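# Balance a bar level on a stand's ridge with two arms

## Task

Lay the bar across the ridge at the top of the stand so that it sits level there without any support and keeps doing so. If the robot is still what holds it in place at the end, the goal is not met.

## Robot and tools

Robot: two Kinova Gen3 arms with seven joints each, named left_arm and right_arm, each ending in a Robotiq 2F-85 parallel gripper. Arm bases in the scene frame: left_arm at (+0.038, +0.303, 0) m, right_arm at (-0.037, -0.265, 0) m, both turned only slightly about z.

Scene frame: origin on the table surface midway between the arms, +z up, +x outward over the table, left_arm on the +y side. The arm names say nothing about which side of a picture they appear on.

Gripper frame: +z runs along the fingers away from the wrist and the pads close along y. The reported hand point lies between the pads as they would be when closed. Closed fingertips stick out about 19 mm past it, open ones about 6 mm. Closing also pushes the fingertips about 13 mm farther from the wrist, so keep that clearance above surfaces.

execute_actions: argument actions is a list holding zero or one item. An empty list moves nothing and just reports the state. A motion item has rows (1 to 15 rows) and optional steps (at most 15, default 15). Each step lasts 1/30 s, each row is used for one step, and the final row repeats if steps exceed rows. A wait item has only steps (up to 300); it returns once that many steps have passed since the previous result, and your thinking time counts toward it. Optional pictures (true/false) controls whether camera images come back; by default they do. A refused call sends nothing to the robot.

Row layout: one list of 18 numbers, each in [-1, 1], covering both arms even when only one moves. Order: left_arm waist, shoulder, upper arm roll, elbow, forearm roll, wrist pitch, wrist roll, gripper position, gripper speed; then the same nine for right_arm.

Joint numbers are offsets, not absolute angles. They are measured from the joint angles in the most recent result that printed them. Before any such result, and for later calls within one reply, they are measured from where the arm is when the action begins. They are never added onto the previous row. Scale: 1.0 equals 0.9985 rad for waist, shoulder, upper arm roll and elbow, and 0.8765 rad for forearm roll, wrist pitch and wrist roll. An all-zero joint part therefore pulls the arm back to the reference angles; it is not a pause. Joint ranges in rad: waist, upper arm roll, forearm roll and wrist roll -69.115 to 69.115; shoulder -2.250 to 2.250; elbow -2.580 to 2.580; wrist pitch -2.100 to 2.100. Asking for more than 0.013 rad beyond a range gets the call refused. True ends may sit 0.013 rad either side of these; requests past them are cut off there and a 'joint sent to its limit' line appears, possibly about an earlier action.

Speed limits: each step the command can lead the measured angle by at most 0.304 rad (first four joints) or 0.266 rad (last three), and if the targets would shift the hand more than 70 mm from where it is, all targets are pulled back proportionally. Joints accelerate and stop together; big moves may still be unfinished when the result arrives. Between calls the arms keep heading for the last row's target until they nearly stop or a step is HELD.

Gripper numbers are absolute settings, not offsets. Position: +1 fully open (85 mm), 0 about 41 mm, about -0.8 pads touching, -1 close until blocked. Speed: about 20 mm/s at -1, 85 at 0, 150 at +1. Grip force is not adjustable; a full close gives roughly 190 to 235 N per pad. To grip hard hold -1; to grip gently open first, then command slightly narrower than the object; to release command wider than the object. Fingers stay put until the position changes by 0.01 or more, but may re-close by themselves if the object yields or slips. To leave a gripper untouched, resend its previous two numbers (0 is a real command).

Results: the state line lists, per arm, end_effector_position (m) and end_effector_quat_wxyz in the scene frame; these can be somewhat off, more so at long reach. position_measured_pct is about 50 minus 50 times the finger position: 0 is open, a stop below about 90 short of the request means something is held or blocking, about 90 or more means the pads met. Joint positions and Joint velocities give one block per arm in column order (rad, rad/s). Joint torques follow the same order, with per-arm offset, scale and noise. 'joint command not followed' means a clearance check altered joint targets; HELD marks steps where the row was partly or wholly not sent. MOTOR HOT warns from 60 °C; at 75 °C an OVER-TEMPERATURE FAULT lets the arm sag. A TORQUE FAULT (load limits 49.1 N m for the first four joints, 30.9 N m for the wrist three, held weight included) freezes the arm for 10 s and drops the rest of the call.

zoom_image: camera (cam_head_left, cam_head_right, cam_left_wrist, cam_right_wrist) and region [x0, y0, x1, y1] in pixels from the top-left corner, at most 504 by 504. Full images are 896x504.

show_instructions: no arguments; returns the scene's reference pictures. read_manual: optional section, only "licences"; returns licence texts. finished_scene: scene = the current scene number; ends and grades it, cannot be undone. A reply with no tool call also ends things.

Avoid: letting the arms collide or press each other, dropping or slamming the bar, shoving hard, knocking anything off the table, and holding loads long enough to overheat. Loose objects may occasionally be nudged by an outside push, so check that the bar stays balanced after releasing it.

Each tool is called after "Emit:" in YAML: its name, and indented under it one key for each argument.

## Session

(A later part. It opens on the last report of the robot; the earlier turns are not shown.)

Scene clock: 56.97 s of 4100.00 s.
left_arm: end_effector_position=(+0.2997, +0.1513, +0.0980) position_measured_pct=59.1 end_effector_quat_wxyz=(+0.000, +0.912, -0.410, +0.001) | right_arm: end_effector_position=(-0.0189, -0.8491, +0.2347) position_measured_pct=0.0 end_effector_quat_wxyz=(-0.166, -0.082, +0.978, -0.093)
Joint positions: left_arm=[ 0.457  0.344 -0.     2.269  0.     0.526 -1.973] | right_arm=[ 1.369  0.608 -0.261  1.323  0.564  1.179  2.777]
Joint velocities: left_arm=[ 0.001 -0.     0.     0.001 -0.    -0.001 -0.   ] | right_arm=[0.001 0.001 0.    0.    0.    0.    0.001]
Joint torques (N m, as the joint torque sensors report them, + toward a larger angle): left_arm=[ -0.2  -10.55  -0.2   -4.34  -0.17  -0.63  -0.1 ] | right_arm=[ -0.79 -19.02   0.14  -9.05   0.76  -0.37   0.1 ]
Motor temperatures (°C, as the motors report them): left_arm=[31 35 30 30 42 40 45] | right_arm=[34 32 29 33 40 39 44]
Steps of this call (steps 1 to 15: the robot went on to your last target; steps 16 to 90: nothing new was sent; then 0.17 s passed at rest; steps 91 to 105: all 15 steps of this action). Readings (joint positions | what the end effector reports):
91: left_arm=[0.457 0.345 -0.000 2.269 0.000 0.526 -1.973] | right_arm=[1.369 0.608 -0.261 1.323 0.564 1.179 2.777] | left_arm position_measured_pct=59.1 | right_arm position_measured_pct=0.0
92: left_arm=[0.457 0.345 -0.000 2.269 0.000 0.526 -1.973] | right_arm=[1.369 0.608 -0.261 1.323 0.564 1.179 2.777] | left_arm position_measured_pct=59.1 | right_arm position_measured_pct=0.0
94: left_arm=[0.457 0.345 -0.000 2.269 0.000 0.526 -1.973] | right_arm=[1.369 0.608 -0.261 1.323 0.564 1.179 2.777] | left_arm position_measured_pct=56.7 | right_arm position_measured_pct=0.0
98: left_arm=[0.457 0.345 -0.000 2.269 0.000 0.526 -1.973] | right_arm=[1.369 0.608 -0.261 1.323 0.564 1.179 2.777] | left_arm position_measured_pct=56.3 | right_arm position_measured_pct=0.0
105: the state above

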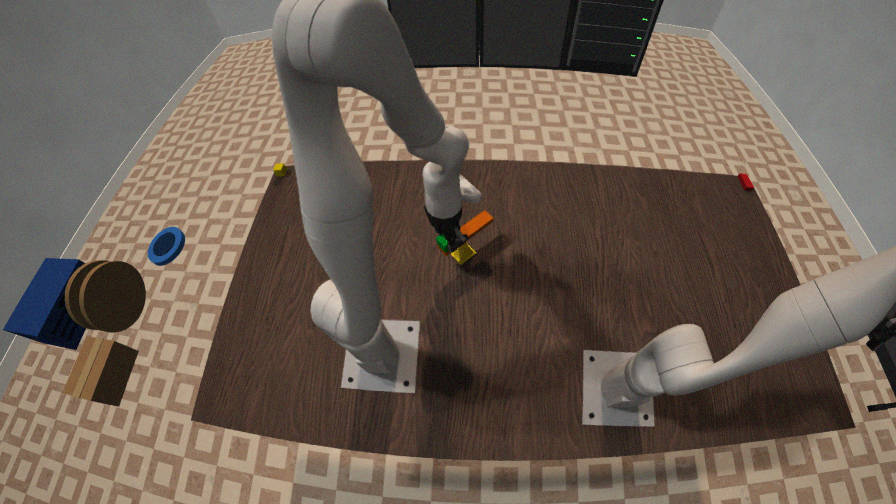

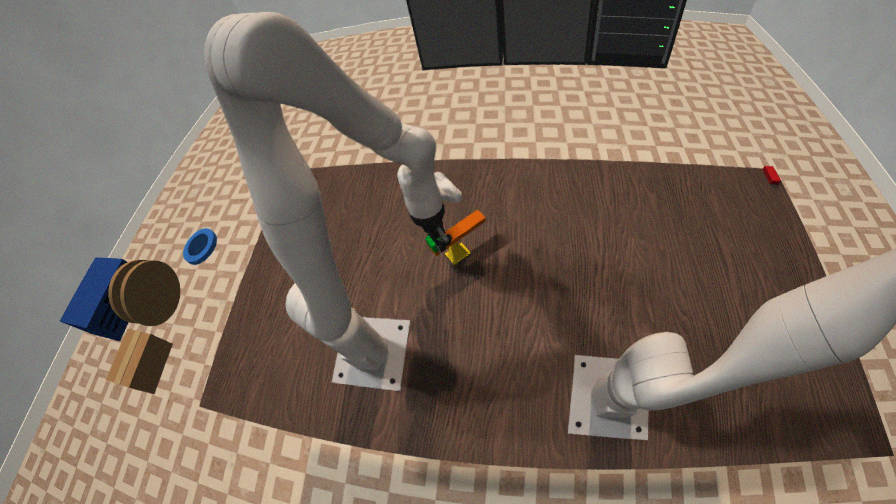

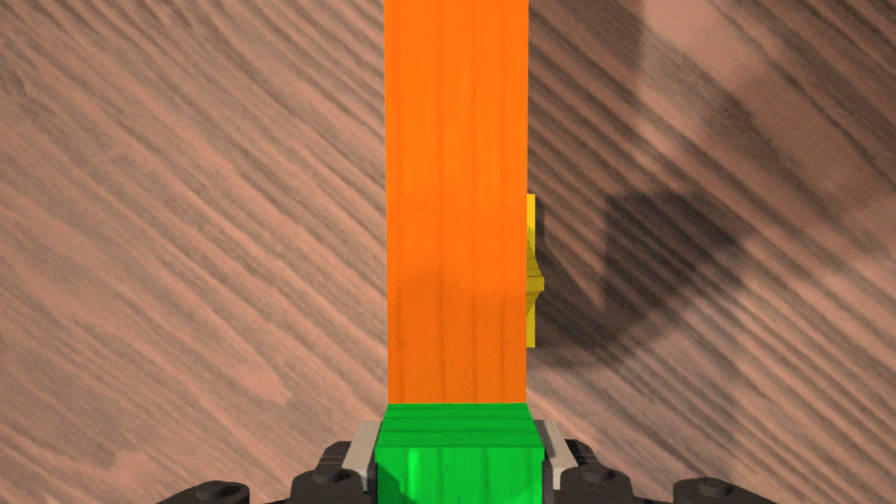

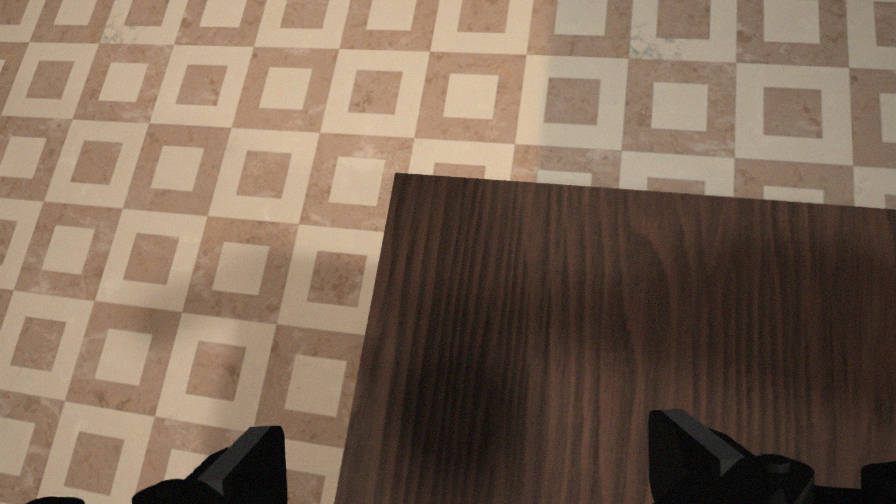

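Emit:
execute_actions:
  actions:
    - {"rows":[[0,-0.004,0,-0.003,0,0.004,0,-0.4,0,0,0,0,0,0,0,0,1,0],[0,-0.004,0,-0.003,0,0.004,0,-0.4,0,0,0,0,0,0,0,0,1,0],[0,-0.004,0,-0.003,0,0.004,0,-0.4,0,0,0,0,0,0,0,0,1,0],[0.004,-0.002,0,-0.0085,0,0.0042,0.0045,-0.4,0,0,0,0,0,0,0,0,1,0],[0.004,-0.002,0,-0.0085,0,0.0042,0.0045,-0.4,0,0,0,0,0,0,0,0,1,0],[0.004,-0.002,0,-0.0085,0,0.0042,0.0045,-0.4,0,0,0,0,0,0,0,0,1,0],[0.004,-0.002,0,-0.0085,0,0.0042,0.0045,-0.4,0,0,0,0,0,0,0,0,1,0],[0.004,0.005,0,-0.0085,0,0.0042,0.0045,-0.4,0,0,0,0,0,0,0,0,1,0]],"steps":15}

Emit:
execute_actions:
  actions:
    - {"rows":[[0,0,0,0,0,0,0,-0.11,0,0,0,0,0,0,0,0,1,0],[0,0,0,0,0,0,0,-0.11,0,0,0,0,0,0,0,0,1,0],[0,0,0,0,0,0,0,-0.11,0,0,0,0,0,0,0,0,1,0],[0,0,0,0,0,0,0,-0.11,0,0,0,0,0,0,0,0,1,0],[0,0,0,0,0,0,0,-0.11,0,0,0,0,0,0,0,0,1,0],[0,0,0,0,0,0,0,-0.11,0,0,0,0,0,0,0,0,1,0],[0,0,0,0,0,0,0,-0.4,0,0,0,0,0,0,0,0,1,0]],"steps":15}

Scene clock: 65.97 s of 4100.00 s.
left_arm: end_effector_position=(+0.3018, +0.1490, +0.0981) position_measured_pct=59.1 end_effector_quat_wxyz=(+0.000, +0.912, -0.410, +0.001) | right_arm: end_effector_position=(-0.0189, -0.8491, +0.2347) position_measured_pct=0.0 end_effector_quat_wxyz=(-0.166, -0.082, +0.978, -0.093)
Joint positions: left_arm=[ 0.461  0.348 -0.     2.261  0.     0.53  -1.969] | right_arm=[ 1.369  0.608 -0.261  1.323  0.564  1.179  2.777]
Joint velocities: left_arm=[-0.001  0.001 -0.    -0.001  0.     0.001  0.   ] | right_arm=[-0.001  0.    -0.     0.    -0.     0.    -0.001]
Joint torques (N m, as the joint torque sensors report them, + toward a larger angle): left_arm=[ -0.03 -10.9   -0.12  -4.12  -0.34  -0.75  -0.14] | right_arm=[ -0.66 -19.34  -0.03  -9.31   0.91  -0.09   0.05]
Motor temperatures (°C, as the motors report them): left_arm=[31 35 30 30 42 40 45] | right_arm=[34 32 29 33 40 39 44]
Steps of this call (steps 1 to 15: the robot went on to your last target; steps 16 to 90: nothing new was sent; then 5.50 s passed at rest; steps 91 to 105: all 15 steps of this action). Readings (joint positions | what the end effector reports):
91: left_arm=[0.457 0.344 -0.000 2.269 0.000 0.527 -1.973] | right_arm=[1.369 0.608 -0.261 1.323 0.564 1.179 2.777] | left_arm position_measured_pct=59.1 | right_arm position_measured_pct=0.0
92: left_arm=[0.457 0.342 -0.000 2.268 0.000 0.528 -1.973] | right_arm=[1.369 0.608 -0.261 1.323 0.564 1.179 2.777] | left_arm position_measured_pct=59.1 | right_arm position_measured_pct=0.0
94: left_arm=[0.458 0.342 -0.000 2.267 0.000 0.529 -1.973] | right_arm=[1.369 0.608 -0.261 1.323 0.564 1.179 2.777] | left_arm position_measured_pct=59.1 | right_arm position_measured_pct=0.0
98: left_arm=[0.461 0.343 -0.000 2.262 0.000 0.530 -1.970] | right_arm=[1.369 0.608 -0.261 1.323 0.564 1.179 2.777] | left_arm position_measured_pct=59.1 | right_arm position_measured_pct=0.0
105: the state above

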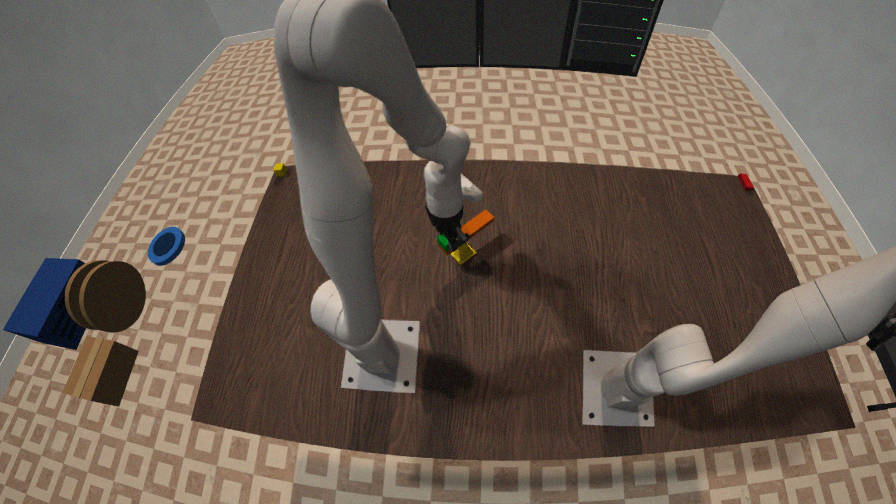

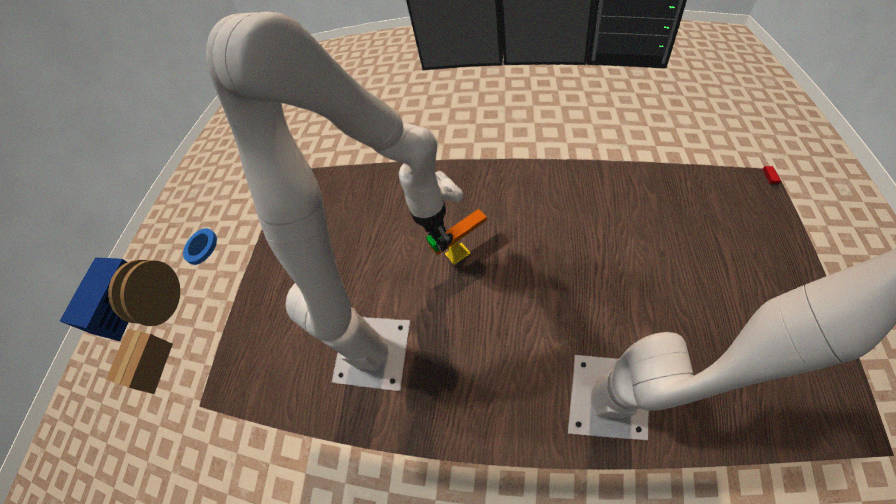

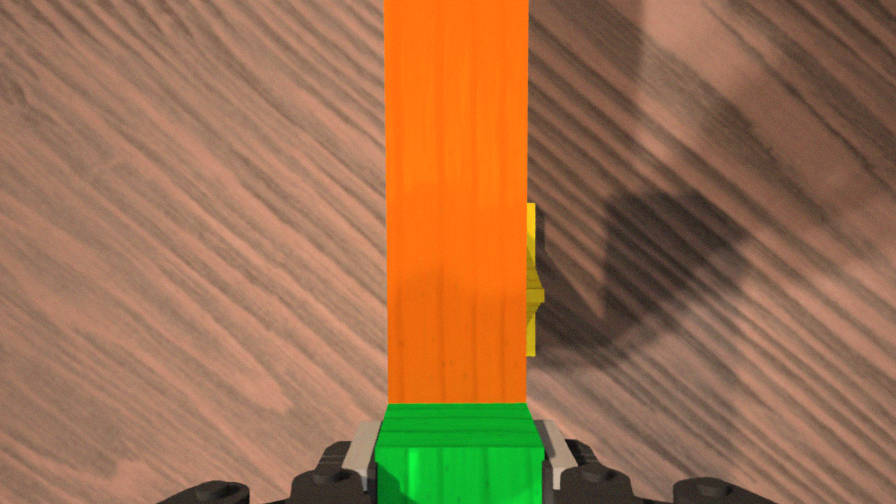

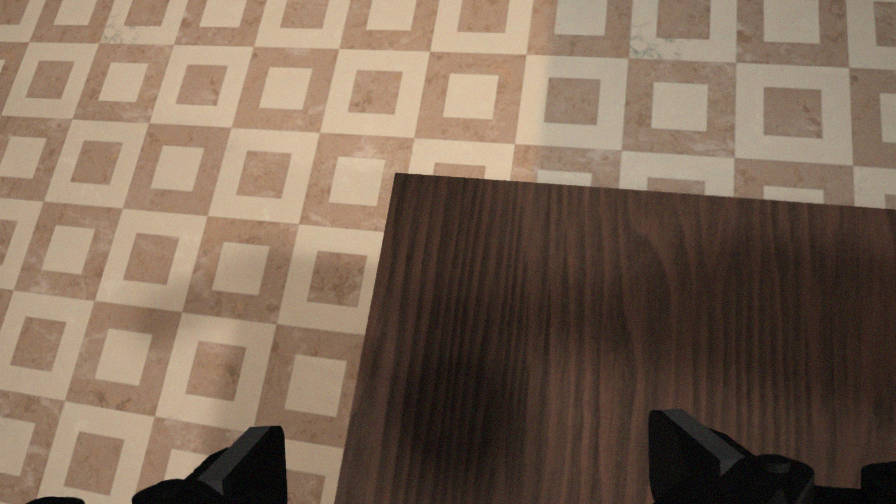

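Scene clock: 66.47 s of 4100.00 s.
left_arm: end_effector_position=(+0.3019, +0.1490, +0.0984) position_measured_pct=59.1 end_effector_quat_wxyz=(+0.000, +0.912, -0.410, +0.001) | right_arm: end_effector_position=(-0.0189, -0.8491, +0.2347) position_measured_pct=0.0 end_effector_quat_wxyz=(-0.166, -0.082, +0.978, -0.093)
Joint positions: left_arm=[ 0.461  0.348 -0.     2.261  0.     0.531 -1.969] | right_arm=[ 1.369  0.608 -0.261  1.323  0.564  1.179  2.777]
Joint velocities: left_arm=[ 0.     0.    -0.    -0.     0.001  0.001  0.   ] | right_arm=[-0.001 -0.     0.     0.     0.    -0.    -0.002]
Joint torques (N m, as the joint torque sensors report them, + toward a larger angle): left_arm=[ -0.26 -10.35  -0.29  -4.03  -0.08  -0.29   0.12] | right_arm=[ -0.41 -19.08   0.02  -9.26   0.81  -0.26  -0.01]
Motor temperatures (°C, as the motors report them): left_arm=[31 35 30 30 42 40 45] | right_arm=[34 32 29 33 40 39 44]
Steps of this call (steps 1 to 15: all 15 steps of this action). Readings (joint positions | what the end effector reports):
1: left_arm=[0.461 0.348 -0.000 2.261 0.000 0.530 -1.969] | right_arm=[1.369 0.608 -0.261 1.323 0.564 1.179 2.777] | left_arm position_measured_pct=59.1 | right_arm position_measured_pct=0.0
2: left_arm=[0.461 0.348 -0.000 2.261 0.000 0.530 -1.969] | right_arm=[1.369 0.608 -0.261 1.323 0.564 1.179 2.777] | left_arm position_measured_pct=59.1 | right_arm position_measured_pct=0.0
4: left_arm=[0.461 0.348 -0.000 2.261 0.000 0.530 -1.969] | right_arm=[1.369 0.608 -0.261 1.323 0.564 1.179 2.777] | left_arm position_measured_pct=56.7 | right_arm position_measured_pct=0.0
8: left_arm=[0.461 0.348 -0.000 2.261 0.000 0.530 -1.969] | right_arm=[1.369 0.608 -0.261 1.323 0.564 1.179 2.777] | left_arm position_measured_pct=56.3 | right_arm position_measured_pct=0.0
15: the state above

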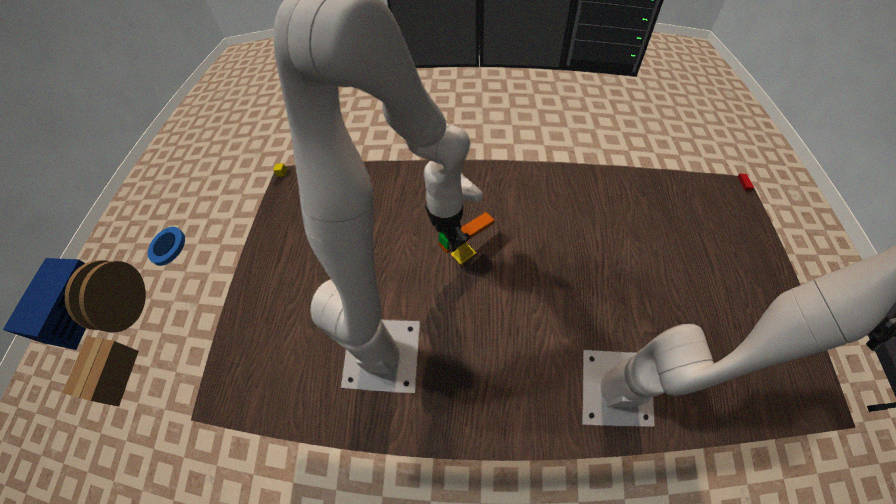

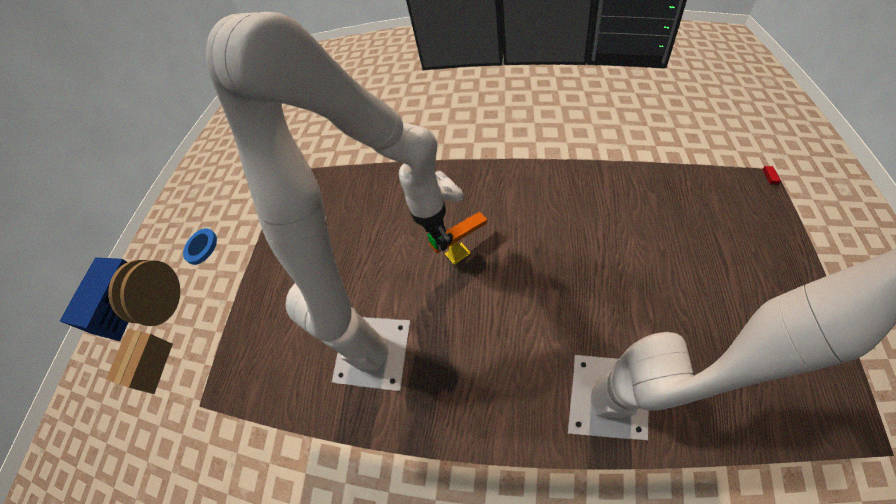

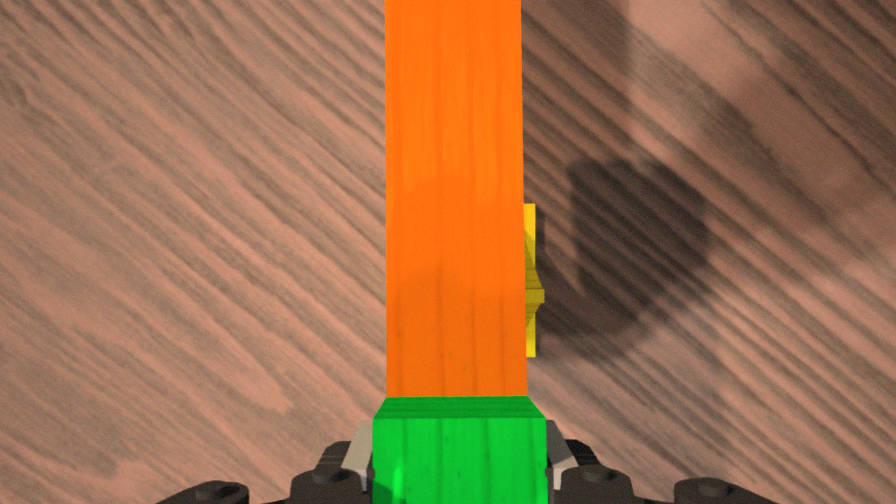

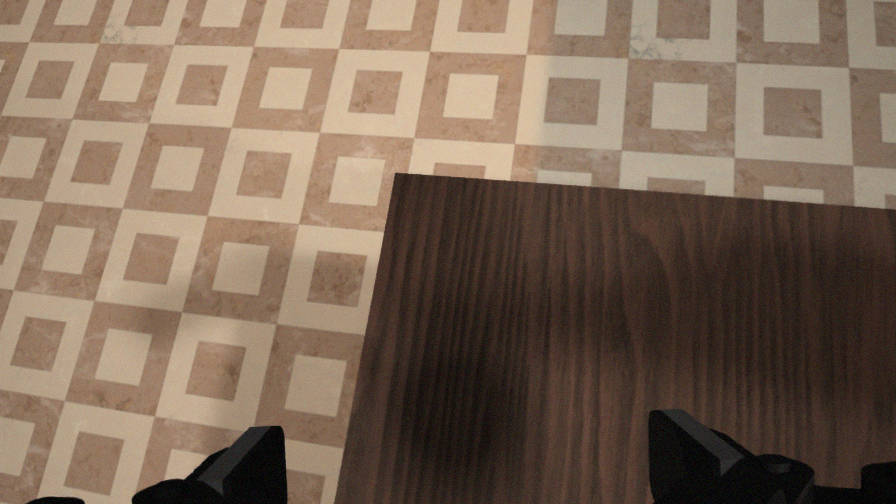

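Emit:
execute_actions:
  actions:
    - {"rows":[[0,-0.012,0,0,0,0,0,-0.4,0,0,0,0,0,0,0,0,1,0],[0,-0.012,0,0,0,0,0,-0.4,0,0,0,0,0,0,0,0,1,0],[0,-0.012,0,0,0,0,0,-0.4,0,0,0,0,0,0,0,0,1,0],[-0.0045,-0.012,0,0.01,0,-0.003,-0.005,-0.4,0,0,0,0,0,0,0,0,1,0],[-0.0045,-0.012,0,0.01,0,-0.003,-0.005,-0.4,0,0,0,0,0,0,0,0,1,0],[-0.0045,-0.012,0,0.01,0,-0.003,-0.005,-0.4,0,0,0,0,0,0,0,0,1,0],[-0.0045,-0.012,0,0.01,0,-0.003,-0.005,-0.4,0,0,0,0,0,0,0,0,1,0],[-0.0045,-0.006,0,0.01,0,-0.003,-0.005,-0.4,0,0,0,0,0,0,0,0,1,0]],"steps":15}
  pictures: false

Emit:
execute_actions:
  actions:
    - {"rows":[[0,0,0,0,0,0,0,-0.11,0,0,0,0,0,0,0,0,1,0],[0,0,0,0,0,0,0,-0.11,0,0,0,0,0,0,0,0,1,0],[0,0,0,0,0,0,0,-0.11,0,0,0,0,0,0,0,0,1,0],[0,0,0,0,0,0,0,-0.11,0,0,0,0,0,0,0,0,1,0],[0,0,0,0,0,0,0,-0.11,0,0,0,0,0,0,0,0,1,0],[0,0,0,0,0,0,0,-0.4,0,0,0,0,0,0,0,0,1,0]],"steps":15}

Scene clock: 76.43 s of 4100.00 s.
left_arm: end_effector_position=(+0.2993, +0.1517, +0.0988) position_measured_pct=59.1 end_effector_quat_wxyz=(+0.000, +0.912, -0.410, +0.001) | right_arm: end_effector_position=(-0.0189, -0.8491, +0.2347) position_measured_pct=0.0 end_effector_quat_wxyz=(-0.166, -0.082, +0.978, -0.093)
Joint positions: left_arm=[ 0.457  0.341 -0.     2.27   0.     0.528 -1.973] | right_arm=[ 1.369  0.608 -0.261  1.323  0.564  1.179  2.777]
Joint velocities: left_arm=[-0.001  0.001 -0.     0.     0.    -0.     0.   ] | right_arm=[-0.001 -0.001  0.     0.    -0.    -0.     0.001]
Joint torques (N m, as the joint torque sensors report them, + toward a larger angle): left_arm=[ -0.91 -10.66   0.16  -5.04  -0.33   0.14  -0.26] | right_arm=[ -0.67 -19.23   0.42  -9.3    0.82  -0.12  -0.04]
Motor temperatures (°C, as the motors report them): left_arm=[31 35 30 30 42 40 45] | right_arm=[34 32 29 33 40 39 44]
Steps of this call (steps 1 to 15: the robot went on to your last target; steps 16 to 90: nothing new was sent; then 6.47 s passed at rest; steps 91 to 105: all 15 steps of this action). Readings (joint positions | what the end effector reports):
91: left_arm=[0.461 0.347 -0.000 2.261 0.000 0.531 -1.969] | right_arm=[1.369 0.608 -0.261 1.323 0.564 1.179 2.777] | left_arm position_measured_pct=59.1 | right_arm position_measured_pct=0.0
92: left_arm=[0.461 0.343 -0.000 2.261 0.000 0.531 -1.969] | right_arm=[1.369 0.608 -0.261 1.323 0.564 1.179 2.777] | left_arm position_measured_pct=59.1 | right_arm position_measured_pct=0.0
94: left_arm=[0.461 0.339 -0.000 2.261 0.000 0.530 -1.969] | right_arm=[1.369 0.608 -0.261 1.323 0.564 1.179 2.777] | left_arm position_measured_pct=59.1 | right_arm position_measured_pct=0.0
98: left_arm=[0.457 0.337 -0.000 2.269 0.000 0.529 -1.973] | right_arm=[1.369 0.608 -0.261 1.323 0.564 1.179 2.777] | left_arm position_measured_pct=59.1 | right_arm position_measured_pct=0.0
105: the state above

Scene clock: 76.93 s of 4100.00 s.
left_arm: end_effector_position=(+0.2993, +0.1517, +0.0991) position_measured_pct=59.1 end_effector_quat_wxyz=(+0.000, +0.912, -0.410, +0.001) | right_arm: end_effector_position=(-0.0189, -0.8491, +0.2347) position_measured_pct=0.0 end_effector_quat_wxyz=(-0.166, -0.082, +0.978, -0.093)
Joint positions: left_arm=[ 0.457  0.34  -0.     2.271  0.     0.529 -1.973] | right_arm=[ 1.369  0.608 -0.261  1.323  0.564  1.179  2.777]
Joint velocities: left_arm=[ 0.001  0.     0.     0.    -0.001  0.001  0.   ] | right_arm=[-0.    -0.001  0.     0.     0.     0.     0.   ]
Joint torques (N m, as the joint torque sensors report them, + toward a larger angle): left_arm=[ -0.07 -10.13   0.12  -4.31  -0.29  -0.46  -0.23] | right_arm=[ -0.71 -19.12  -0.03  -9.42   0.83  -0.19   0.15]
Motor temperatures (°C, as the motors report them): left_arm=[31 35 30 30 42 40 45] | right_arm=[34 32 29 33 40 39 44]
Steps of this call (steps 1 to 15: all 15 steps of this action). Readings (joint positions | what the end effector reports):
1: left_arm=[0.457 0.341 -0.000 2.270 0.000 0.528 -1.973] | right_arm=[1.369 0.608 -0.261 1.323 0.564 1.179 2.777] | left_arm position_measured_pct=59.1 | right_arm position_measured_pct=0.0
2: left_arm=[0.457 0.341 -0.000 2.271 0.000 0.528 -1.973] | right_arm=[1.369 0.608 -0.261 1.323 0.564 1.179 2.777] | left_arm position_measured_pct=59.1 | right_arm position_measured_pct=0.0
4: left_arm=[0.457 0.341 -0.000 2.271 0.000 0.528 -1.973] | right_arm=[1.369 0.608 -0.261 1.323 0.564 1.179 2.777] | left_arm position_measured_pct=56.7 | right_arm position_measured_pct=0.0
8: left_arm=[0.457 0.341 -0.000 2.270 0.000 0.528 -1.973] | right_arm=[1.369 0.608 -0.261 1.323 0.564 1.179 2.777] | left_arm position_measured_pct=57.9 | right_arm position_measured_pct=0.0
15: the state above

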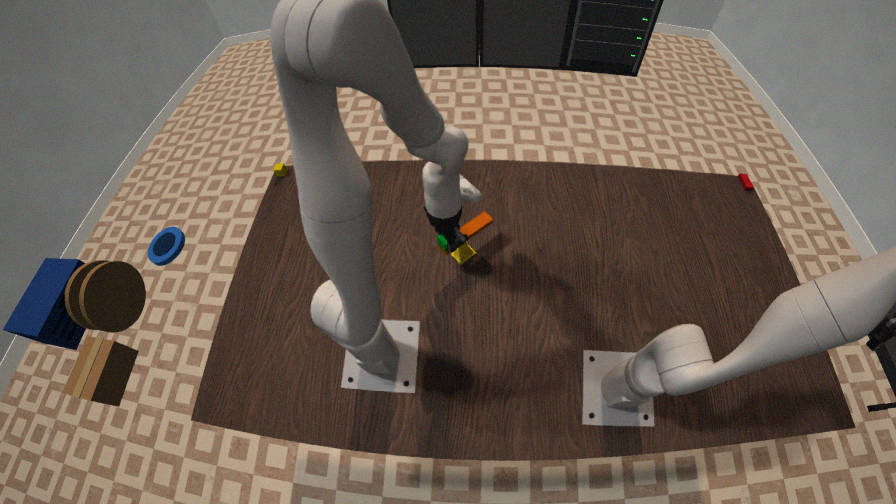

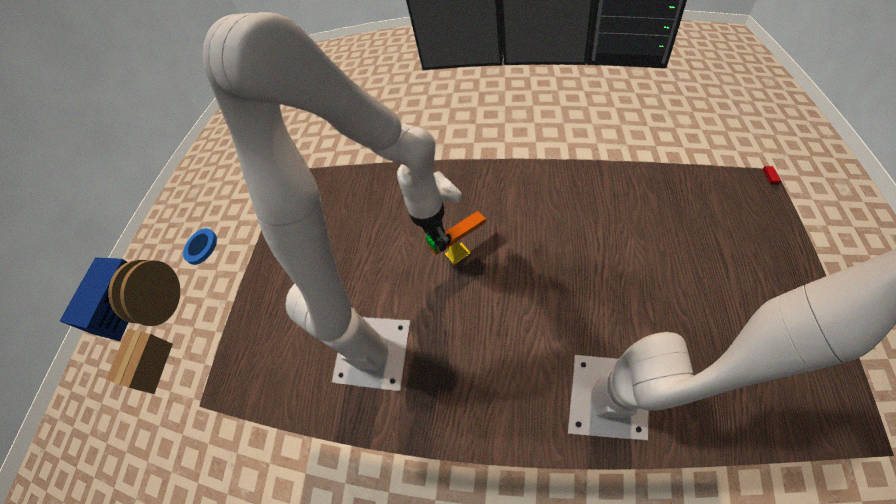

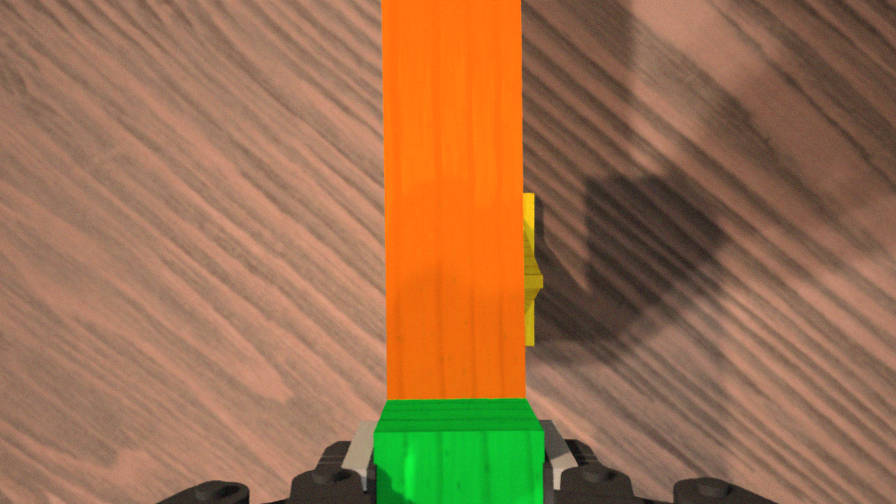

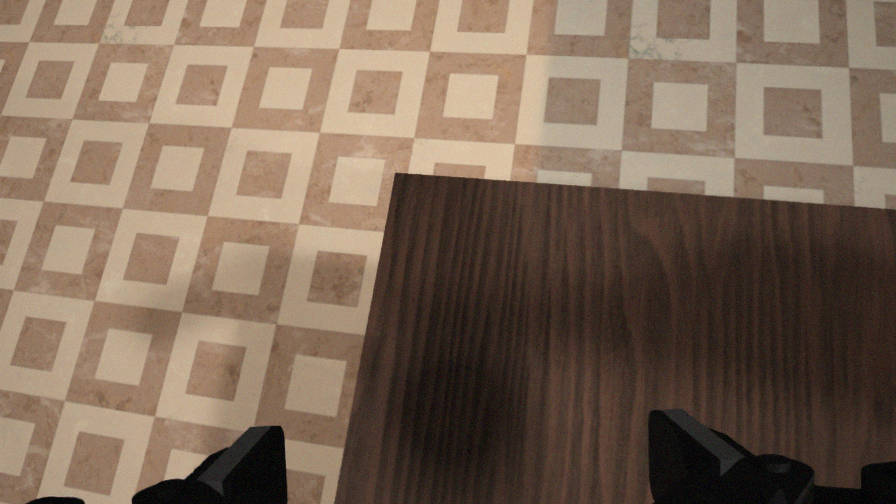

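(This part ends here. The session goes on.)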